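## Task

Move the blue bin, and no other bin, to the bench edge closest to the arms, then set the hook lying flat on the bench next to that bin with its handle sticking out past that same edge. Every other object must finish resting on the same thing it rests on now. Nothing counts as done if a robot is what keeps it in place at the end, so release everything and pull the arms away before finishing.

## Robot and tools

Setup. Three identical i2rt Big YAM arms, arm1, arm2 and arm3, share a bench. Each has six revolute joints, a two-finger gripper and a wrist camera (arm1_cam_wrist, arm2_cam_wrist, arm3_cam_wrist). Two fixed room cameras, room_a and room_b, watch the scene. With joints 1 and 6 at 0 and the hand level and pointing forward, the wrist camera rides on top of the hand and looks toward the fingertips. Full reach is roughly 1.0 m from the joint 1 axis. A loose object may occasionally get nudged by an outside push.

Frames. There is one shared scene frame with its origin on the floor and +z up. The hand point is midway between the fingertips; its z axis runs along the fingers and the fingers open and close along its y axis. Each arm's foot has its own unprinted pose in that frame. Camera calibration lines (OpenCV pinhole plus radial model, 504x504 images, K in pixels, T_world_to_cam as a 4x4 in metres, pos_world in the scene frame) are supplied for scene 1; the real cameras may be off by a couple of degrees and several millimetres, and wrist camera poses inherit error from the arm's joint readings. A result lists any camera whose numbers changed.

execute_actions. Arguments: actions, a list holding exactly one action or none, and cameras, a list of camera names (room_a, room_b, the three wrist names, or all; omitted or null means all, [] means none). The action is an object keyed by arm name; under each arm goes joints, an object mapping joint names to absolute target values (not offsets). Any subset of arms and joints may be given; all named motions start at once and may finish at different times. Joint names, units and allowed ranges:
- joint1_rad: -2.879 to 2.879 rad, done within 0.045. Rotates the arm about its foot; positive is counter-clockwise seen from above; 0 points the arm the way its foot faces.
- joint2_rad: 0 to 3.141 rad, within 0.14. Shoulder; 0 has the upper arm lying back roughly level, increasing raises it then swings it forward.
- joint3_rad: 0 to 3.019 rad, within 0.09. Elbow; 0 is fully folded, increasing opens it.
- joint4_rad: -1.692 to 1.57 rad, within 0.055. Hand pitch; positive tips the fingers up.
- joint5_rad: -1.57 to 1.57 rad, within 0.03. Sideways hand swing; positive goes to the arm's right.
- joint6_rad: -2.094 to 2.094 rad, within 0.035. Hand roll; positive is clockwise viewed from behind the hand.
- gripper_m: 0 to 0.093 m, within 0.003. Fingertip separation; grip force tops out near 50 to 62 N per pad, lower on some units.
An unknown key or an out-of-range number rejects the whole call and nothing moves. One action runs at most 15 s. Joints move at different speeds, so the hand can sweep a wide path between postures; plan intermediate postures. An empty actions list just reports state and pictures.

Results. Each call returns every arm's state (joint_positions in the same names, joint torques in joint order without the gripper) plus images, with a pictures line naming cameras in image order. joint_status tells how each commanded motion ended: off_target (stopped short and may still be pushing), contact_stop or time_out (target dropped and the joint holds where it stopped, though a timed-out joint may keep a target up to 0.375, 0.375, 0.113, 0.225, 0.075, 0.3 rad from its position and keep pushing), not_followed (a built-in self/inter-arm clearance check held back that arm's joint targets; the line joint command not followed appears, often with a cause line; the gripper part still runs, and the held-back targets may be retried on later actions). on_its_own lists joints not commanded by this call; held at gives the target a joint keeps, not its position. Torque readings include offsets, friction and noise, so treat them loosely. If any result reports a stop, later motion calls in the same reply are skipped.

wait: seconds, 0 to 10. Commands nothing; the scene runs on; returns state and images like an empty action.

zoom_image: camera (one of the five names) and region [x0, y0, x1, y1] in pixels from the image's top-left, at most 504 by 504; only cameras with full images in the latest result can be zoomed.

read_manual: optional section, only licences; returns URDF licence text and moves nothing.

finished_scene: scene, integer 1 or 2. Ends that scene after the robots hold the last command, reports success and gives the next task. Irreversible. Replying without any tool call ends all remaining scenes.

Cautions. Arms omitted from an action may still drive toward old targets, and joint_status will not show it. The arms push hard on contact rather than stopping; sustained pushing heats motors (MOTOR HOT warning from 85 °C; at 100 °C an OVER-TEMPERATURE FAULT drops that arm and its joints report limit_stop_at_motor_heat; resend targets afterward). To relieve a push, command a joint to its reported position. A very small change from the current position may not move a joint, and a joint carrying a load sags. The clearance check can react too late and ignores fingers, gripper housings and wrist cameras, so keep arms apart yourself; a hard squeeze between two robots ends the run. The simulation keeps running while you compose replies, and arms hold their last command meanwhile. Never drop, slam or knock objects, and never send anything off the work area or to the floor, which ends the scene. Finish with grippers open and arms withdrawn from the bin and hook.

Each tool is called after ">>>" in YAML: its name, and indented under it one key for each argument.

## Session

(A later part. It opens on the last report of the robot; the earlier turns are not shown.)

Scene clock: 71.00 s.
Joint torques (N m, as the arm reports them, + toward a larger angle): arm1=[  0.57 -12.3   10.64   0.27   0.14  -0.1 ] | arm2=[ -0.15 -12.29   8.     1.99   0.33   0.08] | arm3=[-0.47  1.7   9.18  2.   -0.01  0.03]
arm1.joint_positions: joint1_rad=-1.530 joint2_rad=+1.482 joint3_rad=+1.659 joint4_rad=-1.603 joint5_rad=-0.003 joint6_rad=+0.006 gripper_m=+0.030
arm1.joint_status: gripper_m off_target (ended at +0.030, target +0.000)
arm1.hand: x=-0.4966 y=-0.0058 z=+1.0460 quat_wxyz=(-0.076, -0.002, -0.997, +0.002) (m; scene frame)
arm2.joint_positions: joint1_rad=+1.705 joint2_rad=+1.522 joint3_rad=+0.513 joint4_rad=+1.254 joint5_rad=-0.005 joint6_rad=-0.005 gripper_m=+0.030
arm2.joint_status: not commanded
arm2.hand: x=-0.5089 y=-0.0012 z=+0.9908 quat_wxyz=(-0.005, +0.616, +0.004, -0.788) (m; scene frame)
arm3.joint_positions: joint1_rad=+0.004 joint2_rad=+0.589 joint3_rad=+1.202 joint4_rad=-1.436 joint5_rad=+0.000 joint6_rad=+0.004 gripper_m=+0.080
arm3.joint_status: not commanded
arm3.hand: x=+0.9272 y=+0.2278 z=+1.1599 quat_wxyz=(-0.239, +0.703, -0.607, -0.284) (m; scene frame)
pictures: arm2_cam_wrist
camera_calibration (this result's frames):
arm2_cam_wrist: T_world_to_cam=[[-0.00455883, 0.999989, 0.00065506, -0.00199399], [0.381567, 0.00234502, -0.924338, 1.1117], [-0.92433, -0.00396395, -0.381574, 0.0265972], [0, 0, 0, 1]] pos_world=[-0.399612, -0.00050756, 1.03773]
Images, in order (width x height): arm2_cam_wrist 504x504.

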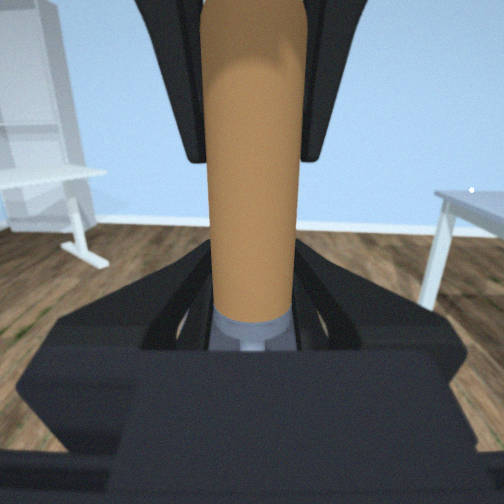

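>>> execute_actions:
  actions:
    - {"arm2":{"joints":{"gripper_m":0.09}}}
  cameras: []

>>> execute_actions:
  actions:
    - {"arm2":{"joints":{"joint2_rad":1.3,"joint3_rad":0.27}}}
  cameras: []

>>> execute_actions:
  actions:
    - {"arm1":{"joints":{"joint1_rad":-0.7,"joint4_rad":-1.68,"joint6_rad":1.571}}}
  cameras: []

>>> execute_actions:
  actions:
    - {"arm1":{"joints":{"joint1_rad":0.093}},"arm2":{"joints":{"joint1_rad":0.0,"joint2_rad":0.7,"joint3_rad":0.8,"joint4_rad":-0.3}}}
  cameras: []

>>> execute_actions:
  actions:
    - {"arm1":{"joints":{"joint4_rad":-0.9}}}
  cameras: []

>>> execute_actions:
  actions:
    - {"arm1":{"joints":{"joint4_rad":-0.2,"joint2_rad":1.6}}}
  cameras: []

>>> execute_actions:
  actions:
    - {"arm1":{"joints":{"joint4_rad":0.15,"joint2_rad":1.88,"joint3_rad":1.8}}}
  cameras: ["arm1_cam_wrist","room_a","room_b"]

Scene clock: 78.77 s.
Joint torques (N m, as the arm reports them, + toward a larger angle): arm1=[  0.54 -12.74  10.67   0.2    0.14  -0.09] | arm2=[ -0.14 -12.62   8.07   1.93   0.24   0.07] | arm3=[-0.21  2.2   9.07  1.99  0.02  0.1 ]
arm1.joint_positions: joint1_rad=-1.531 joint2_rad=+1.482 joint3_rad=+1.659 joint4_rad=-1.603 joint5_rad=-0.003 joint6_rad=+0.006 gripper_m=+0.030
arm1.joint_status: not commanded
arm1.hand: x=-0.4966 y=-0.0061 z=+1.0456 quat_wxyz=(-0.075, -0.002, -0.997, +0.002) (m; scene frame)
arm2.joint_positions: joint1_rad=+1.704 joint2_rad=+1.522 joint3_rad=+0.514 joint4_rad=+1.256 joint5_rad=-0.003 joint6_rad=-0.005 gripper_m=+0.090
arm2.joint_status: all done
arm2.hand: x=-0.5090 y=-0.0006 z=+0.9914 quat_wxyz=(-0.005, +0.615, +0.003, -0.788) (m; scene frame)
arm3.joint_positions: joint1_rad=+0.004 joint2_rad=+0.589 joint3_rad=+1.202 joint4_rad=-1.436 joint5_rad=+0.000 joint6_rad=+0.004 gripper_m=+0.080
arm3.joint_status: not commanded
arm3.hand: x=+0.9272 y=+0.2278 z=+1.1599 quat_wxyz=(-0.239, +0.703, -0.607, -0.284) (m; scene frame)
pictures: none
No camera images: the call's "cameras" was empty. Leave "cameras" out to get every camera's image.

Scene clock: 79.70 s.
Joint torques (N m, as the arm reports them, + toward a larger angle): arm1=[  0.58 -12.52  10.77   0.2    0.12  -0.09] | arm2=[ 0.07 -7.81  5.52  1.87  0.25  0.07] | arm3=[-0.39  2.22  9.04  2.12 -0.01  0.07]
arm1.joint_positions: joint1_rad=-1.531 joint2_rad=+1.482 joint3_rad=+1.659 joint4_rad=-1.603 joint5_rad=-0.003 joint6_rad=+0.006 gripper_m=+0.030
arm1.joint_status: not commanded
arm1.hand: x=-0.4966 y=-0.0061 z=+1.0456 quat_wxyz=(-0.075, -0.002, -0.997, +0.002) (m; scene frame)
arm2.joint_positions: joint1_rad=+1.704 joint2_rad=+1.296 joint3_rad=+0.276 joint4_rad=+1.258 joint5_rad=-0.003 joint6_rad=-0.005 gripper_m=+0.090
arm2.joint_status: all done
arm2.hand: x=-0.4190 y=-0.0011 z=+0.9883 quat_wxyz=(-0.005, +0.619, +0.003, -0.786) (m; scene frame)
arm3.joint_positions: joint1_rad=+0.004 joint2_rad=+0.589 joint3_rad=+1.202 joint4_rad=-1.436 joint5_rad=+0.000 joint6_rad=+0.004 gripper_m=+0.080
arm3.joint_status: not commanded
arm3.hand: x=+0.9272 y=+0.2278 z=+1.1599 quat_wxyz=(-0.239, +0.703, -0.607, -0.284) (m; scene frame)
pictures: none
No camera images: the call's "cameras" was empty. Leave "cameras" out to get every camera's image.

Scene clock: 81.87 s.
Joint torques (N m, as the arm reports them, + toward a larger angle): arm1=[  0.41 -12.28  10.49  -0.13   0.05   0.08] | arm2=[ 0.19 -7.58  5.57  1.88  0.24  0.06] | arm3=[-0.43  2.19  9.12  1.92  0.01  0.04]
arm1.joint_positions: joint1_rad=-0.693 joint2_rad=+1.482 joint3_rad=+1.659 joint4_rad=-1.671 joint5_rad=+0.002 joint6_rad=+1.563 gripper_m=+0.030
arm1.joint_status: all done
arm1.hand: x=-0.6621 y=+0.3281 z=+1.0403 quat_wxyz=(-0.019, -0.354, -0.935, -0.033) (m; scene frame)
arm2.joint_positions: joint1_rad=+1.704 joint2_rad=+1.296 joint3_rad=+0.276 joint4_rad=+1.258 joint5_rad=-0.003 joint6_rad=-0.005 gripper_m=+0.090
arm2.joint_status: not commanded
arm2.hand: x=-0.4190 y=-0.0011 z=+0.9883 quat_wxyz=(-0.005, +0.619, +0.003, -0.786) (m; scene frame)
arm3.joint_positions: joint1_rad=+0.004 joint2_rad=+0.589 joint3_rad=+1.202 joint4_rad=-1.436 joint5_rad=+0.000 joint6_rad=+0.004 gripper_m=+0.080
arm3.joint_status: not commanded
arm3.hand: x=+0.9272 y=+0.2278 z=+1.1599 quat_wxyz=(-0.239, +0.703, -0.607, -0.284) (m; scene frame)
pictures: none
No camera images: the call's "cameras" was empty. Leave "cameras" out to get every camera's image.

Scene clock: 83.70 s.
Joint torques (N m, as the arm reports them, + toward a larger angle): arm1=[  0.52 -12.38  10.49  -0.15   0.05   0.07] | arm2=[ 0.31 -4.3  11.67  1.22  0.1   0.08] | arm3=[-0.3   2.15  9.17  2.04 -0.04  0.06]
arm1.joint_positions: joint1_rad=+0.100 joint2_rad=+1.482 joint3_rad=+1.659 joint4_rad=-1.671 joint5_rad=+0.002 joint6_rad=+1.564 gripper_m=+0.030
arm1.joint_status: all done
arm1.hand: x=-0.9906 y=+0.4434 z=+1.0375 quat_wxyz=(-0.003, +0.034, -0.999, -0.034) (m; scene frame)
arm2.joint_positions: joint1_rad=+0.001 joint2_rad=+0.700 joint3_rad=+0.780 joint4_rad=-0.289 joint5_rad=+0.001 joint6_rad=-0.005 gripper_m=+0.090
arm2.joint_status: all done
arm2.hand: x=+0.0598 y=+0.3888 z=+1.1514 quat_wxyz=(-0.478, +0.510, -0.583, -0.413) (m; scene frame)
arm3.joint_positions: joint1_rad=+0.004 joint2_rad=+0.589 joint3_rad=+1.202 joint4_rad=-1.436 joint5_rad=+0.000 joint6_rad=+0.004 gripper_m=+0.080
arm3.joint_status: not commanded
arm3.hand: x=+0.9272 y=+0.2278 z=+1.1599 quat_wxyz=(-0.239, +0.703, -0.607, -0.284) (m; scene frame)
pictures: none
No camera images: the call's "cameras" was empty. Leave "cameras" out to get every camera's image.

Scene clock: 85.07 s.
Joint torques (N m, as the arm reports them, + toward a larger angle): arm1=[  0.53 -13.63  12.12   3.52   0.05   0.  ] | arm2=[ 0.38 -4.2  11.67  1.25  0.1   0.08] | arm3=[0.14 2.22 9.15 1.99 0.01 0.02]
arm1.joint_positions: joint1_rad=+0.100 joint2_rad=+1.482 joint3_rad=+1.652 joint4_rad=-0.940 joint5_rad=+0.002 joint6_rad=+1.564 gripper_m=+0.030
arm1.joint_status: all done
arm1.hand: x=-1.0006 y=+0.6018 z=+1.1074 quat_wxyz=(+0.007, +0.032, -0.922, -0.386) (m; scene frame)
arm2.joint_positions: joint1_rad=+0.001 joint2_rad=+0.700 joint3_rad=+0.780 joint4_rad=-0.289 joint5_rad=+0.001 joint6_rad=-0.005 gripper_m=+0.090
arm2.joint_status: not commanded
arm2.hand: x=+0.0598 y=+0.3888 z=+1.1514 quat_wxyz=(-0.478, +0.510, -0.583, -0.413) (m; scene frame)
arm3.joint_positions: joint1_rad=+0.004 joint2_rad=+0.589 joint3_rad=+1.202 joint4_rad=-1.436 joint5_rad=+0.000 joint6_rad=+0.004 gripper_m=+0.080
arm3.joint_status: not commanded
arm3.hand: x=+0.9272 y=+0.2278 z=+1.1599 quat_wxyz=(-0.239, +0.703, -0.607, -0.284) (m; scene frame)
pictures: none
No camera images: the call's "cameras" was empty. Leave "cameras" out to get every camera's image.

Scene clock: 86.37 s.
Joint torques (N m, as the arm reports them, + toward a larger angle): arm1=[  0.37 -19.84  14.52   4.48   0.    -0.03] | arm2=[ 0.55 -4.07 11.72  1.24  0.09  0.09] | arm3=[0.22 2.39 9.06 2.05 0.01 0.04]
arm1.joint_positions: joint1_rad=+0.100 joint2_rad=+1.657 joint3_rad=+1.626 joint4_rad=-0.251 joint5_rad=+0.002 joint6_rad=+1.564 gripper_m=+0.030
arm1.joint_status: all done
arm1.hand: x=-1.0086 y=+0.7328 z=+1.1213 quat_wxyz=(+0.013, +0.028, -0.801, -0.597) (m; scene frame)
arm2.joint_positions: joint1_rad=+0.001 joint2_rad=+0.700 joint3_rad=+0.780 joint4_rad=-0.289 joint5_rad=+0.001 joint6_rad=-0.005 gripper_m=+0.090
arm2.joint_status: not commanded
arm2.hand: x=+0.0598 y=+0.3888 z=+1.1514 quat_wxyz=(-0.478, +0.510, -0.583, -0.413) (m; scene frame)
arm3.joint_positions: joint1_rad=+0.004 joint2_rad=+0.589 joint3_rad=+1.202 joint4_rad=-1.436 joint5_rad=+0.000 joint6_rad=+0.004 gripper_m=+0.080
arm3.joint_status: not commanded
arm3.hand: x=+0.9272 y=+0.2278 z=+1.1599 quat_wxyz=(-0.239, +0.703, -0.607, -0.284) (m; scene frame)
pictures: none
No camera images: the call's "cameras" was empty. Leave "cameras" out to get every camera's image.

Scene clock: 87.70 s.
Joint torques (N m, as the arm reports them, + toward a larger angle): arm1=[  0.37 -24.46  15.51   4.66  -0.03  -0.03] | arm2=[ 0.52 -4.26 11.69  1.24  0.1   0.08] | arm3=[-0.24  1.69  9.08  1.94  0.02  0.04]
arm1.joint_positions: joint1_rad=+0.100 joint2_rad=+1.951 joint3_rad=+1.732 joint4_rad=+0.095 joint5_rad=+0.002 joint6_rad=+1.564 gripper_m=+0.030
arm1.joint_status: all done
arm1.hand: x=-1.0144 y=+0.8344 z=+1.0419 quat_wxyz=(+0.015, +0.027, -0.752, -0.659) (m; scene frame)
arm2.joint_positions: joint1_rad=+0.001 joint2_rad=+0.700 joint3_rad=+0.780 joint4_rad=-0.289 joint5_rad=+0.001 joint6_rad=-0.005 gripper_m=+0.090
arm2.joint_status: not commanded
arm2.hand: x=+0.0598 y=+0.3888 z=+1.1514 quat_wxyz=(-0.478, +0.510, -0.583, -0.413) (m; scene frame)
arm3.joint_positions: joint1_rad=+0.004 joint2_rad=+0.589 joint3_rad=+1.202 joint4_rad=-1.436 joint5_rad=+0.000 joint6_rad=+0.004 gripper_m=+0.080
arm3.joint_status: not commanded
arm3.hand: x=+0.9272 y=+0.2278 z=+1.1599 quat_wxyz=(-0.239, +0.703, -0.607, -0.284) (m; scene frame)
pictures: arm1_cam_wrist, room_a, room_b
camera_calibration (this result's frames):
arm1_cam_wrist: T_world_to_cam=[[0.0113278, -0.12175, -0.992496, 1.15114], [-0.786575, -0.613921, 0.0663326, -0.346913], [-0.61739, 0.779922, -0.10272, -1.04227], [0, 0, 0, 1]] pos_world=[-0.929399, 0.74006, 1.05845]
Images, in order (width x height): arm1_cam_wrist 504x504, room_a 504x504, room_b 504x504.

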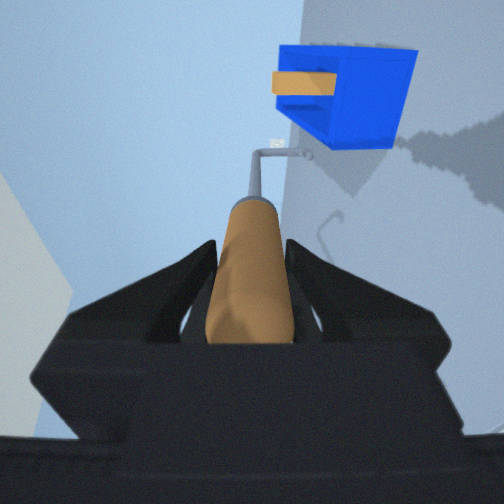

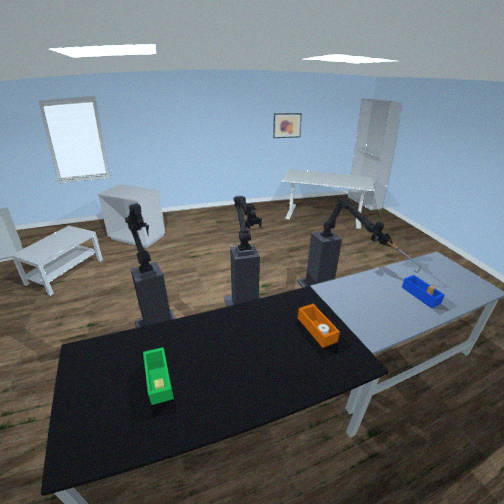

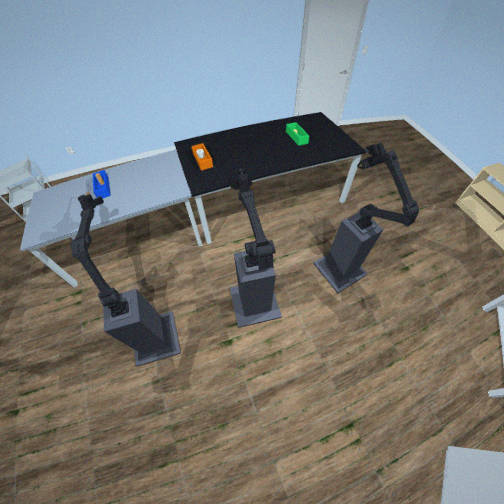

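>>> execute_actions:
  actions:
    - {"arm1":{"joints":{"joint1_rad":0.04,"joint2_rad":2.085,"joint3_rad":1.955,"joint4_rad":0.28}}}
  cameras: ["arm1_cam_wrist","room_a"]

>>> zoom_image:
  camera: "room_a"
  region: [360, 230, 460, 320]

Scene clock: 93.67 s.
Joint torques (N m, as the arm reports them, + toward a larger angle): arm1=[  1.08 -25.1   16.18   4.18   0.    -0.03] | arm2=[ 0.46 -4.21 11.67  1.19  0.11  0.08] | arm3=[-0.47  2.17  9.08  2.21  0.03  0.08]
arm1.joint_positions: joint1_rad=+0.035 joint2_rad=+2.137 joint3_rad=+1.876 joint4_rad=+0.236 joint5_rad=+0.001 joint6_rad=+1.564 gripper_m=+0.030
arm1.joint_status: all done
arm1.hand: x=-0.9594 y=+0.8904 z=+1.0077 quat_wxyz=(-0.007, +0.003, -0.718, -0.696) (m; scene frame)
arm2.joint_positions: joint1_rad=+0.001 joint2_rad=+0.700 joint3_rad=+0.780 joint4_rad=-0.289 joint5_rad=+0.001 joint6_rad=-0.005 gripper_m=+0.090
arm2.joint_status: not commanded
arm2.hand: x=+0.0598 y=+0.3888 z=+1.1514 quat_wxyz=(-0.478, +0.510, -0.583, -0.413) (m; scene frame)
arm3.joint_positions: joint1_rad=+0.004 joint2_rad=+0.589 joint3_rad=+1.202 joint4_rad=-1.436 joint5_rad=+0.000 joint6_rad=+0.004 gripper_m=+0.080
arm3.joint_status: not commanded
arm3.hand: x=+0.9272 y=+0.2278 z=+1.1599 quat_wxyz=(-0.239, +0.703, -0.607, -0.284) (m; scene frame)
pictures: arm1_cam_wrist, room_a
camera_calibration (this result's frames):
arm1_cam_wrist: T_world_to_cam=[[0.0043534, -0.022974, -0.999727, 1.03603], [-0.824197, -0.566225, 0.00942293, -0.288232], [-0.566286, 0.823931, -0.0214001, -1.12762], [0, 0, 0, 1]] pos_world=[-0.880629, 0.789682, 1.01433]
Images, in order (width x height): arm1_cam_wrist 504x504, room_a 504x504.

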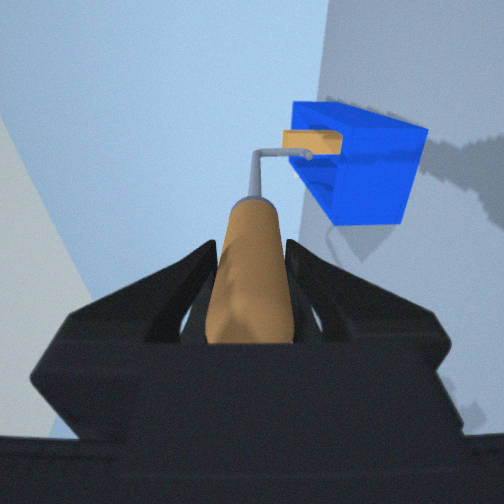

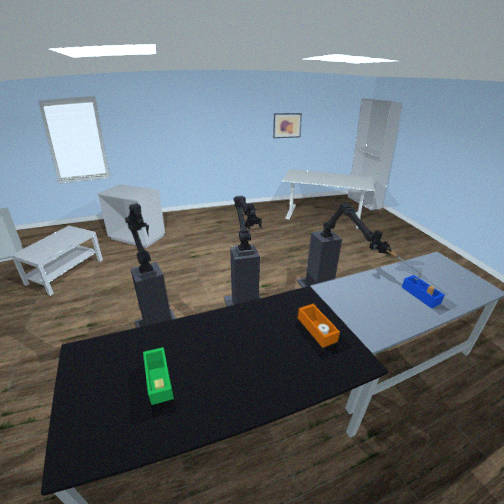

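Region (360, 230, 460, 320) of room_a's 504x504 image, scaled by 5.040, with more detail than that image has; it fills the top 454 rows of this view, and the rest is white.

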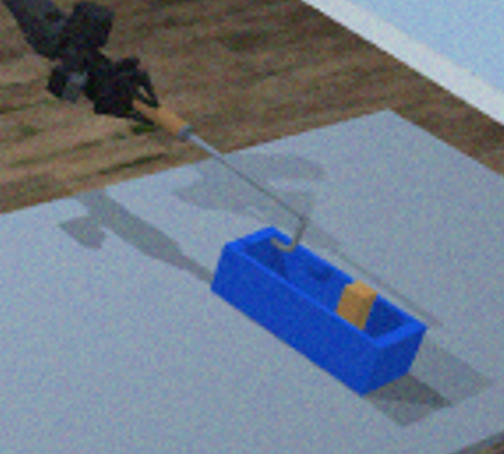

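>>> execute_actions:
  actions:
    - {"arm1":{"joints":{"joint2_rad":2.19,"joint4_rad":0.35}}}
  cameras: ["arm1_cam_wrist","room_a"]

>>> zoom_image:
  camera: "room_a"
  region: [360, 230, 460, 320]

Scene clock: 100.27 s.
Joint torques (N m, as the arm reports them, + toward a larger angle): arm1=[  1.32 -26.04  15.91   4.47   0.    -0.03] | arm2=[ 0.48 -4.23 11.67  1.25  0.11  0.08] | arm3=[ 0.15  1.81  9.11  2.12 -0.01  0.03]
arm1.joint_positions: joint1_rad=+0.035 joint2_rad=+2.246 joint3_rad=+1.876 joint4_rad=+0.302 joint5_rad=+0.001 joint6_rad=+1.564 gripper_m=+0.030
arm1.joint_status: all done
arm1.hand: x=-0.9588 y=+0.9058 z=+0.9267 quat_wxyz=(-0.007, +0.003, -0.734, -0.680) (m; scene frame)
arm2.joint_positions: joint1_rad=+0.001 joint2_rad=+0.700 joint3_rad=+0.780 joint4_rad=-0.289 joint5_rad=+0.001 joint6_rad=-0.005 gripper_m=+0.090
arm2.joint_status: not commanded
arm2.hand: x=+0.0598 y=+0.3888 z=+1.1514 quat_wxyz=(-0.478, +0.510, -0.583, -0.413) (m; scene frame)
arm3.joint_positions: joint1_rad=+0.004 joint2_rad=+0.589 joint3_rad=+1.202 joint4_rad=-1.436 joint5_rad=+0.000 joint6_rad=+0.004 gripper_m=+0.080
arm3.joint_status: not commanded
arm3.hand: x=+0.9272 y=+0.2278 z=+1.1599 quat_wxyz=(-0.239, +0.703, -0.607, -0.284) (m; scene frame)
pictures: arm1_cam_wrist, room_a
camera_calibration (this result's frames):
arm1_cam_wrist: T_world_to_cam=[[0.00415644, -0.0667954, -0.997758, 0.993062], [-0.824344, -0.565043, 0.0343931, -0.302667], [-0.566074, 0.822353, -0.057411, -1.10669], [0, 0, 0, 1]] pos_world=[-0.880096, 0.805399, 0.937709]
Images, in order (width x height): arm1_cam_wrist 504x504, room_a 504x504.

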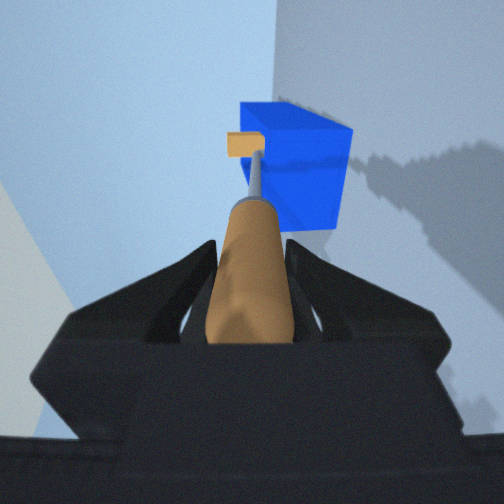

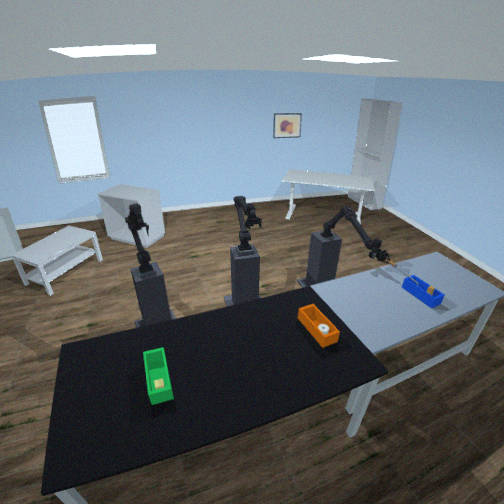

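Region (360, 230, 460, 320) of room_a's 504x504 image, scaled by 5.040, with more detail than that image has; it fills the top 454 rows of this view, and the rest is white.

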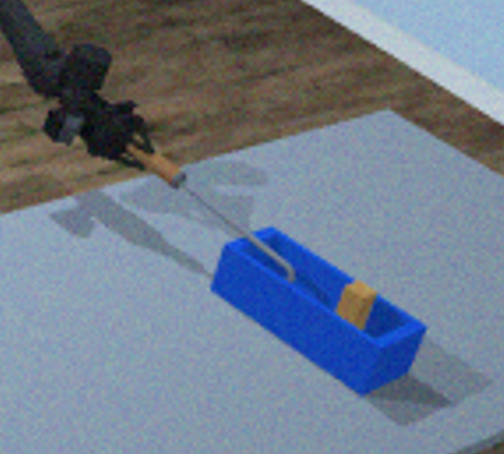

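>>> execute_actions:
  actions:
    - {"arm1":{"joints":{"joint2_rad":1.995,"joint3_rad":1.46,"joint4_rad":0.67}}}
  cameras: ["arm1_cam_wrist"]

>>> execute_actions:
  actions:
    - {"arm1":{"joints":{"joint2_rad":1.835,"joint3_rad":1.175,"joint4_rad":0.775}}}
  cameras: ["arm1_cam_wrist"]

>>> execute_actions:
  actions:
    - {"arm1":{"joints":{"joint2_rad":1.68,"joint3_rad":0.925,"joint4_rad":0.86}}}
  cameras: ["arm1_cam_wrist","room_b"]

>>> zoom_image:
  camera: "room_b"
  region: [60, 170, 160, 270]

Scene clock: 105.67 s.
Joint torques (N m, as the arm reports them, + toward a larger angle): arm1=[  1.18 -20.13  10.52   3.    -0.01  -0.1 ] | arm2=[ 0.51 -4.18 11.68  1.17  0.11  0.09] | arm3=[-0.15  1.93  8.99  2.16  0.    0.06]
arm1.joint_positions: joint1_rad=+0.035 joint2_rad=+2.017 joint3_rad=+1.436 joint4_rad=+0.649 joint5_rad=+0.001 joint6_rad=+1.569 gripper_m=+0.030
arm1.joint_status: all done
arm1.hand: x=-0.9594 y=+0.8041 z=+0.9490 quat_wxyz=(-0.005, +0.001, -0.685, -0.728) (m; scene frame)
arm2.joint_positions: joint1_rad=+0.001 joint2_rad=+0.700 joint3_rad=+0.780 joint4_rad=-0.289 joint5_rad=+0.001 joint6_rad=-0.005 gripper_m=+0.090
arm2.joint_status: not commanded
arm2.hand: x=+0.0598 y=+0.3888 z=+1.1514 quat_wxyz=(-0.478, +0.510, -0.583, -0.413) (m; scene frame)
arm3.joint_positions: joint1_rad=+0.004 joint2_rad=+0.589 joint3_rad=+1.202 joint4_rad=-1.436 joint5_rad=+0.000 joint6_rad=+0.004 gripper_m=+0.080
arm3.joint_status: not commanded
arm3.hand: x=+0.9272 y=+0.2278 z=+1.1599 quat_wxyz=(-0.239, +0.703, -0.607, -0.284) (m; scene frame)
pictures: arm1_cam_wrist
camera_calibration (this result's frames):
arm1_cam_wrist: T_world_to_cam=[[-0.000607615, 0.0700729, -0.997542, 0.893682], [-0.823907, -0.565367, -0.0392126, -0.290813], [-0.566724, 0.821858, 0.0580771, -1.13195], [0, 0, 0, 1]] pos_world=[-0.880563, 0.703262, 0.945822]
Images, in order (width x height): arm1_cam_wrist 504x504.

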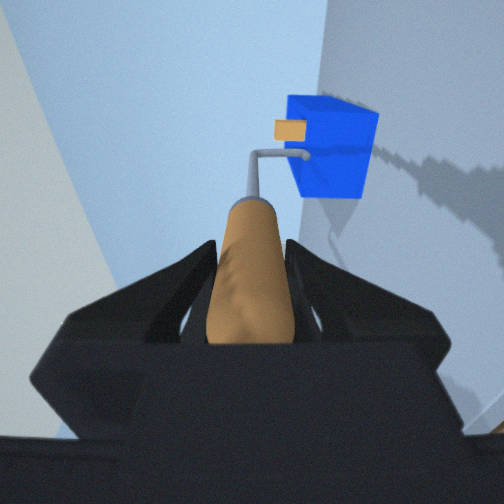

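Scene clock: 107.87 s.
Joint torques (N m, as the arm reports them, + toward a larger angle): arm1=[  1.33 -20.52  10.5    4.7    0.    -0.09] | arm2=[ 0.27 -4.16 11.69  1.28  0.1   0.07] | arm3=[0.03 2.09 9.09 2.01 0.01 0.06]
arm1.joint_positions: joint1_rad=+0.035 joint2_rad=+1.896 joint3_rad=+1.140 joint4_rad=+0.719 joint5_rad=+0.001 joint6_rad=+1.568 gripper_m=+0.030
arm1.joint_status: joint4_rad time_out (moved +0.070 of +0.126); the others done
arm1.on_its_own: joint4_rad reads +0.719 and still pushes toward +0.775 since a time_out
arm1.hand: x=-0.9594 y=+0.7232 z=+0.8962 quat_wxyz=(-0.005, +0.001, -0.723, -0.691) (m; scene frame)
arm2.joint_positions: joint1_rad=+0.001 joint2_rad=+0.700 joint3_rad=+0.780 joint4_rad=-0.289 joint5_rad=+0.001 joint6_rad=-0.005 gripper_m=+0.090
arm2.joint_status: not commanded
arm2.hand: x=+0.0598 y=+0.3888 z=+1.1514 quat_wxyz=(-0.478, +0.510, -0.583, -0.413) (m; scene frame)
arm3.joint_positions: joint1_rad=+0.004 joint2_rad=+0.589 joint3_rad=+1.202 joint4_rad=-1.436 joint5_rad=+0.000 joint6_rad=+0.004 gripper_m=+0.080
arm3.joint_status: not commanded
arm3.hand: x=+0.9272 y=+0.2278 z=+1.1599 quat_wxyz=(-0.239, +0.703, -0.607, -0.284) (m; scene frame)
pictures: arm1_cam_wrist
camera_calibration (this result's frames):
arm1_cam_wrist: T_world_to_cam=[[-0.000277685, -0.0351505, -0.999382, 0.924766], [-0.82427, -0.565839, 0.0201308, -0.391809], [-0.566196, 0.823766, -0.0288164, -0.985435], [0, 0, 0, 1]] pos_world=[-0.880649, 0.622574, 0.903685]
Images, in order (width x height): arm1_cam_wrist 504x504.

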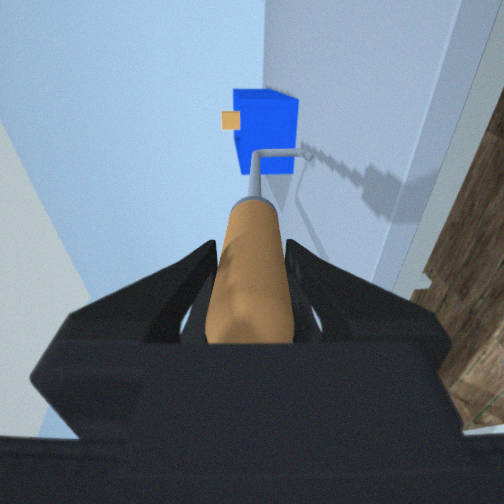

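not run: a stop came earlier in this reply.

This scene's latest camera images include none from room_b. They are from: arm1_cam_wrist. Call execute_actions without "cameras", or with room_b in "cameras", to get its image.

>>> execute_actions:
  actions:
    - {"arm1":{"joints":{"joint2_rad":1.75,"joint3_rad":1.42,"joint4_rad":0.45}}}
  cameras: []

>>> execute_actions:
  actions:
    - {"arm1":{"joints":{"joint1_rad":0.02,"joint2_rad":2.07,"joint3_rad":1.955,"joint4_rad":0.28}}}
  cameras: ["arm1_cam_wrist"]

Scene clock: 113.60 s.
Joint torques (N m, as the arm reports them, + toward a larger angle): arm1=[  1.63 -18.77  14.82   3.31  -0.01  -0.08] | arm2=[ 0.36 -4.28 11.65  1.21  0.11  0.09] | arm3=[-0.4   1.7   9.12  1.98  0.    0.06]
arm1.joint_positions: joint1_rad=+0.035 joint2_rad=+1.786 joint3_rad=+1.349 joint4_rad=+0.426 joint5_rad=+0.001 joint6_rad=+1.567 gripper_m=+0.030
arm1.joint_status: all done
arm1.hand: x=-0.9600 y=+0.7546 z=+1.0211 quat_wxyz=(-0.005, +0.001, -0.714, -0.700) (m; scene frame)
arm2.joint_positions: joint1_rad=+0.001 joint2_rad=+0.700 joint3_rad=+0.780 joint4_rad=-0.289 joint5_rad=+0.001 joint6_rad=-0.005 gripper_m=+0.090
arm2.joint_status: not commanded
arm2.hand: x=+0.0598 y=+0.3888 z=+1.1514 quat_wxyz=(-0.478, +0.510, -0.583, -0.413) (m; scene frame)
arm3.joint_positions: joint1_rad=+0.004 joint2_rad=+0.589 joint3_rad=+1.202 joint4_rad=-1.436 joint5_rad=+0.000 joint6_rad=+0.004 gripper_m=+0.080
arm3.joint_status: not commanded
arm3.hand: x=+0.9272 y=+0.2278 z=+1.1599 quat_wxyz=(-0.239, +0.703, -0.607, -0.284) (m; scene frame)
pictures: none
No camera images: the call's "cameras" was empty. Leave "cameras" out to get every camera's image.

Scene clock: 115.00 s.
Joint torques (N m, as the arm reports them, + toward a larger angle): arm1=[  0.69 -25.67  16.91   3.79  -0.01  -0.07] | arm2=[ 0.32 -4.1  11.68  1.26  0.09  0.07] | arm3=[0.2  1.7  9.1  1.96 0.01 0.06]
arm1.joint_positions: joint1_rad=+0.026 joint2_rad=+2.133 joint3_rad=+1.866 joint4_rad=+0.244 joint5_rad=+0.001 joint6_rad=+1.567 gripper_m=+0.030
arm1.joint_status: all done
arm1.hand: x=-0.9515 y=+0.8887 z=+1.0073 quat_wxyz=(-0.009, -0.001, -0.717, -0.697) (m; scene frame)
arm2.joint_positions: joint1_rad=+0.001 joint2_rad=+0.700 joint3_rad=+0.780 joint4_rad=-0.289 joint5_rad=+0.001 joint6_rad=-0.005 gripper_m=+0.090
arm2.joint_status: not commanded
arm2.hand: x=+0.0598 y=+0.3888 z=+1.1514 quat_wxyz=(-0.478, +0.510, -0.583, -0.413) (m; scene frame)
arm3.joint_positions: joint1_rad=+0.004 joint2_rad=+0.589 joint3_rad=+1.202 joint4_rad=-1.436 joint5_rad=+0.000 joint6_rad=+0.004 gripper_m=+0.080
arm3.joint_status: not commanded
arm3.hand: x=+0.9272 y=+0.2278 z=+1.1599 quat_wxyz=(-0.239, +0.703, -0.607, -0.284) (m; scene frame)
pictures: arm1_cam_wrist
camera_calibration (this result's frames):
arm1_cam_wrist: T_world_to_cam=[[0.00119955, -0.0202456, -0.999794, 1.0302], [-0.829148, -0.558934, 0.0103235, -0.294822], [-0.559028, 0.828965, -0.0174571, -1.12331], [0, 0, 0, 1]] pos_world=[-0.873652, 0.787259, 1.01342]
Images, in order (width x height): arm1_cam_wrist 504x504.

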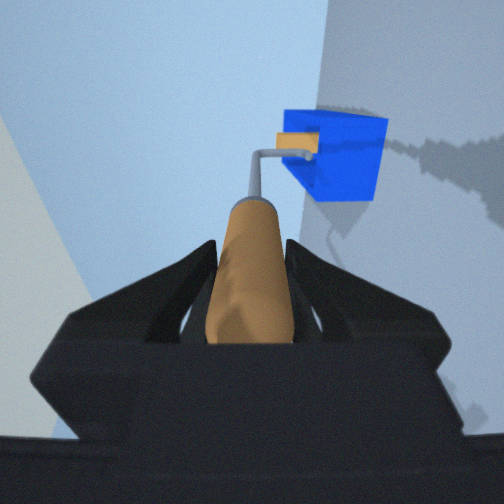

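>>> execute_actions:
  actions: []
  cameras: ["room_a","room_b"]

>>> zoom_image:
  camera: "room_a"
  region: [360, 230, 460, 320]

>>> zoom_image:
  camera: "room_b"
  region: [50, 150, 150, 250]

Scene clock: 118.77 s.
Joint torques (N m, as the arm reports them, + toward a larger angle): arm1=[  0.4  -26.14  16.83   3.74  -0.01  -0.07] | arm2=[ 0.48 -4.34 11.67  1.25  0.1   0.08] | arm3=[-0.01  2.33  9.14  2.03  0.01  0.07]
arm1.joint_positions: joint1_rad=+0.026 joint2_rad=+2.133 joint3_rad=+1.866 joint4_rad=+0.244 joint5_rad=+0.001 joint6_rad=+1.567 gripper_m=+0.030
arm1.joint_status: all done
arm1.hand: x=-0.9515 y=+0.8887 z=+1.0073 quat_wxyz=(-0.009, -0.001, -0.717, -0.697) (m; scene frame)
arm2.joint_positions: joint1_rad=+0.001 joint2_rad=+0.700 joint3_rad=+0.780 joint4_rad=-0.289 joint5_rad=+0.001 joint6_rad=-0.005 gripper_m=+0.090
arm2.joint_status: not commanded
arm2.hand: x=+0.0598 y=+0.3888 z=+1.1514 quat_wxyz=(-0.478, +0.510, -0.583, -0.413) (m; scene frame)
arm3.joint_positions: joint1_rad=+0.004 joint2_rad=+0.589 joint3_rad=+1.202 joint4_rad=-1.436 joint5_rad=+0.000 joint6_rad=+0.004 gripper_m=+0.080
arm3.joint_status: not commanded
arm3.hand: x=+0.9272 y=+0.2278 z=+1.1599 quat_wxyz=(-0.239, +0.703, -0.607, -0.284) (m; scene frame)
pictures: room_a, room_b
Images, in order (width x height): room_a 504x504, room_b 504x504.

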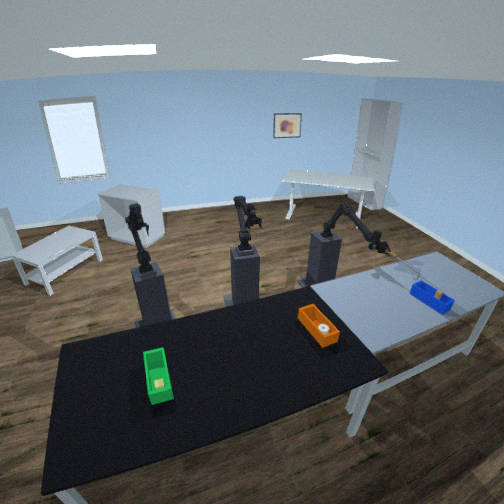

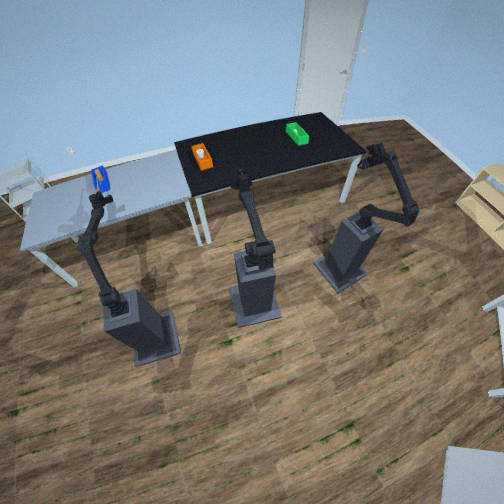

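Region (360, 230, 460, 320) of room_a's 504x504 image, scaled by 5.040, with more detail than that image has; it fills the top 454 rows of this view, and the rest is white.

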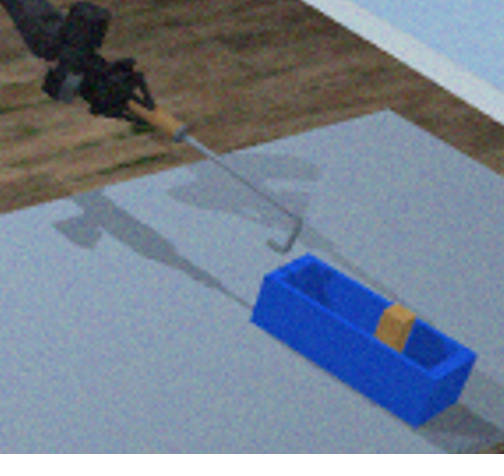

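Region (50, 150, 150, 250) of room_b's 504x504 image, scaled by 5.040, with more detail than that image has.

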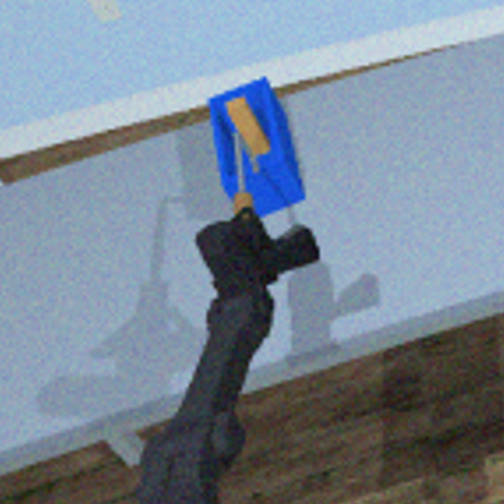

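>>> execute_actions:
  actions:
    - {"arm1":{"joints":{"joint2_rad":2.15,"joint3_rad":2.46,"joint4_rad":-0.1}}}
  cameras: []

>>> execute_actions:
  actions:
    - {"arm1":{"joints":{"joint2_rad":2.35,"joint4_rad":0.04}}}
  cameras: ["arm1_cam_wrist","room_a"]

>>> zoom_image:
  camera: "room_a"
  region: [360, 230, 460, 320]

Scene clock: 123.83 s.
Joint torques (N m, as the arm reports them, + toward a larger angle): arm1=[  0.27 -25.37  16.39   3.28  -0.01  -0.07] | arm2=[ 0.35 -4.32 11.64  1.27  0.09  0.08] | arm3=[0.09 1.55 9.09 1.98 0.05 0.08]
arm1.joint_positions: joint1_rad=+0.026 joint2_rad=+2.193 joint3_rad=+2.381 joint4_rad=-0.125 joint5_rad=+0.001 joint6_rad=+1.567 gripper_m=+0.030
arm1.joint_status: all done
arm1.hand: x=-0.9523 y=+0.9129 z=+1.1842 quat_wxyz=(-0.009, -0.001, -0.687, -0.727) (m; scene frame)
arm2.joint_positions: joint1_rad=+0.001 joint2_rad=+0.700 joint3_rad=+0.780 joint4_rad=-0.289 joint5_rad=+0.001 joint6_rad=-0.005 gripper_m=+0.090
arm2.joint_status: not commanded
arm2.hand: x=+0.0598 y=+0.3888 z=+1.1514 quat_wxyz=(-0.478, +0.510, -0.583, -0.413) (m; scene frame)
arm3.joint_positions: joint1_rad=+0.004 joint2_rad=+0.589 joint3_rad=+1.202 joint4_rad=-1.436 joint5_rad=+0.000 joint6_rad=+0.004 gripper_m=+0.080
arm3.joint_status: not commanded
arm3.hand: x=+0.9272 y=+0.2278 z=+1.1599 quat_wxyz=(-0.239, +0.703, -0.607, -0.284) (m; scene frame)
pictures: none
No camera images: the call's "cameras" was empty. Leave "cameras" out to get every camera's image.

Scene clock: 125.23 s.
Joint torques (N m, as the arm reports them, + toward a larger angle): arm1=[  0.08 -30.85  15.56   4.19   0.    -0.07] | arm2=[ 0.32 -4.19 11.72  1.25  0.1   0.08] | arm3=[ 0.29  1.82  9.12  2.06 -0.01  0.05]
arm1.joint_positions: joint1_rad=+0.026 joint2_rad=+2.433 joint3_rad=+2.393 joint4_rad=-0.005 joint5_rad=+0.001 joint6_rad=+1.567 gripper_m=+0.030
arm1.joint_status: all done
arm1.hand: x=-0.9504 y=+0.9741 z=+0.9974 quat_wxyz=(-0.009, -0.001, -0.725, -0.689) (m; scene frame)
arm2.joint_positions: joint1_rad=+0.001 joint2_rad=+0.700 joint3_rad=+0.780 joint4_rad=-0.289 joint5_rad=+0.001 joint6_rad=-0.005 gripper_m=+0.090
arm2.joint_status: not commanded
arm2.hand: x=+0.0598 y=+0.3888 z=+1.1514 quat_wxyz=(-0.478, +0.510, -0.583, -0.413) (m; scene frame)
arm3.joint_positions: joint1_rad=+0.004 joint2_rad=+0.589 joint3_rad=+1.202 joint4_rad=-1.436 joint5_rad=+0.000 joint6_rad=+0.004 gripper_m=+0.080
arm3.joint_status: not commanded
arm3.hand: x=+0.9272 y=+0.2278 z=+1.1599 quat_wxyz=(-0.239, +0.703, -0.607, -0.284) (m; scene frame)
pictures: arm1_cam_wrist, room_a
camera_calibration (this result's frames):
arm1_cam_wrist: T_world_to_cam=[[0.00091298, -0.0419766, -0.999118, 1.04228], [-0.829218, -0.558464, 0.0227054, -0.258901], [-0.558925, 0.828466, -0.0353176, -1.17521], [0, 0, 0, 1]] pos_world=[-0.872493, 0.872789, 1.00574]
Images, in order (width x height): arm1_cam_wrist 504x504, room_a 504x504.

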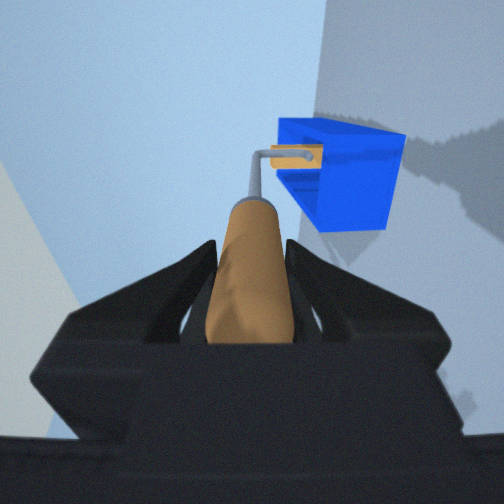

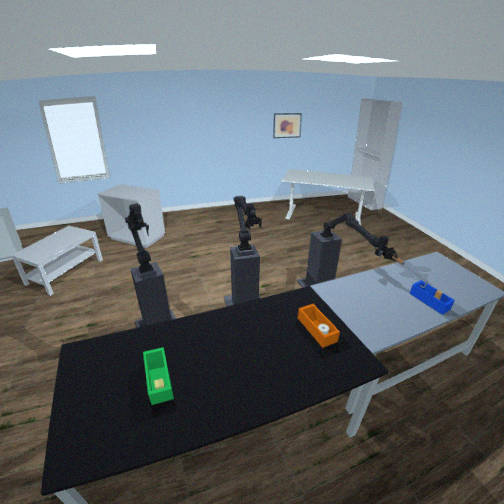

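Region (360, 230, 460, 320) of room_a's 504x504 image, scaled by 5.040, with more detail than that image has; it fills the top 454 rows of this view, and the rest is white.

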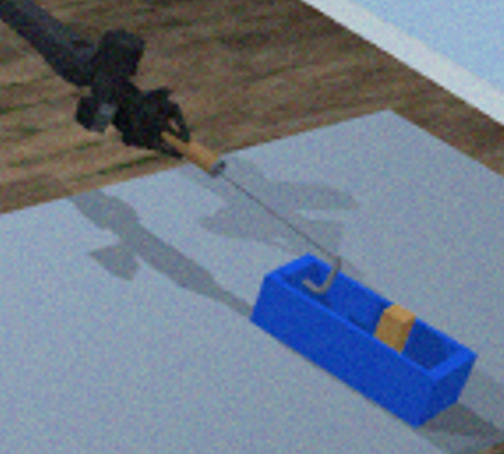

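>>> execute_actions:
  actions:
    - {"arm1":{"joints":{"joint1_rad":0.048,"joint3_rad":2.21,"joint4_rad":0.27}}}
  cameras: ["arm1_cam_wrist"]

>>> execute_actions:
  actions:
    - {"arm1":{"joints":{"joint2_rad":2.26,"joint3_rad":1.965,"joint4_rad":0.37}}}
  cameras: ["arm1_cam_wrist"]

Scene clock: 133.67 s.
Joint torques (N m, as the arm reports them, + toward a larger angle): arm1=[  1.16 -28.51  13.61   4.56   0.    -0.07] | arm2=[ 0.42 -4.29 11.69  1.23  0.1   0.06] | arm3=[-0.15  1.45  9.14  2.08  0.02  0.07]
arm1.joint_positions: joint1_rad=+0.046 joint2_rad=+2.414 joint3_rad=+2.163 joint4_rad=+0.219 joint5_rad=+0.001 joint6_rad=+1.567 gripper_m=+0.030
arm1.joint_status: all done
arm1.hand: x=-0.9697 y=+0.9583 z=+0.9276 quat_wxyz=(-0.002, +0.006, -0.721, -0.693) (m; scene frame)
arm2.joint_positions: joint1_rad=+0.001 joint2_rad=+0.700 joint3_rad=+0.780 joint4_rad=-0.289 joint5_rad=+0.001 joint6_rad=-0.005 gripper_m=+0.090
arm2.joint_status: not commanded
arm2.hand: x=+0.0598 y=+0.3888 z=+1.1514 quat_wxyz=(-0.478, +0.510, -0.583, -0.413) (m; scene frame)
arm3.joint_positions: joint1_rad=+0.004 joint2_rad=+0.589 joint3_rad=+1.202 joint4_rad=-1.436 joint5_rad=+0.000 joint6_rad=+0.004 gripper_m=+0.080
arm3.joint_status: not commanded
arm3.hand: x=+0.9272 y=+0.2278 z=+1.1599 quat_wxyz=(-0.239, +0.703, -0.607, -0.284) (m; scene frame)
pictures: arm1_cam_wrist
camera_calibration (this result's frames):
arm1_cam_wrist: T_world_to_cam=[[0.00152452, -0.0291119, -0.999575, 0.960542], [-0.817708, -0.575424, 0.0155117, -0.248035], [-0.575631, 0.817337, -0.0246823, -1.19081], [0, 0, 0, 1]] pos_world=[-0.889753, 0.858533, 0.934589]
Images, in order (width x height): arm1_cam_wrist 504x504.

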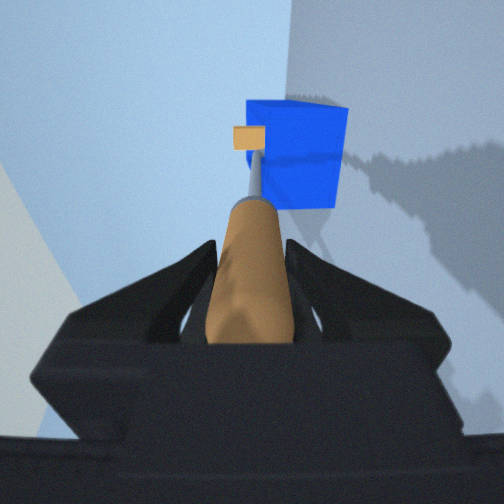

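Scene clock: 134.57 s.
Joint torques (N m, as the arm reports them, + toward a larger angle): arm1=[  0.85 -26.86  10.61   3.58   0.    -0.07] | arm2=[ 0.57 -4.25 11.7   1.21  0.1   0.08] | arm3=[-0.38  2.04  8.99  2.08  0.    0.04]
arm1.joint_positions: joint1_rad=+0.046 joint2_rad=+2.320 joint3_rad=+1.952 joint4_rad=+0.339 joint5_rad=+0.001 joint6_rad=+1.567 gripper_m=+0.030
arm1.joint_status: all done
arm1.hand: x=-0.9693 y=+0.9244 z=+0.9151 quat_wxyz=(-0.002, +0.006, -0.720, -0.694) (m; scene frame)
arm2.joint_positions: joint1_rad=+0.001 joint2_rad=+0.700 joint3_rad=+0.780 joint4_rad=-0.289 joint5_rad=+0.001 joint6_rad=-0.005 gripper_m=+0.090
arm2.joint_status: not commanded
arm2.hand: x=+0.0598 y=+0.3888 z=+1.1514 quat_wxyz=(-0.478, +0.510, -0.583, -0.413) (m; scene frame)
arm3.joint_positions: joint1_rad=+0.004 joint2_rad=+0.589 joint3_rad=+1.202 joint4_rad=-1.436 joint5_rad=+0.000 joint6_rad=+0.004 gripper_m=+0.080
arm3.joint_status: not commanded
arm3.hand: x=+0.9272 y=+0.2278 z=+1.1599 quat_wxyz=(-0.239, +0.703, -0.607, -0.284) (m; scene frame)
pictures: arm1_cam_wrist
camera_calibration (this result's frames):
arm1_cam_wrist: T_world_to_cam=[[0.00151107, -0.0272054, -0.999629, 0.945293], [-0.817702, -0.575462, 0.0144254, -0.266044], [-0.57564, 0.817376, -0.0231155, -1.16472], [0, 0, 0, 1]] pos_world=[-0.889431, 0.824632, 0.921857]
Images, in order (width x height): arm1_cam_wrist 504x504.

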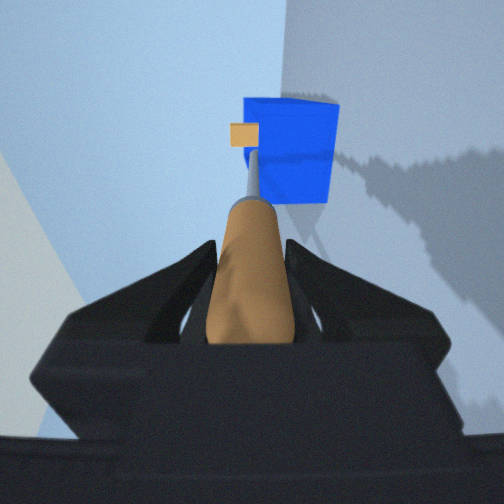

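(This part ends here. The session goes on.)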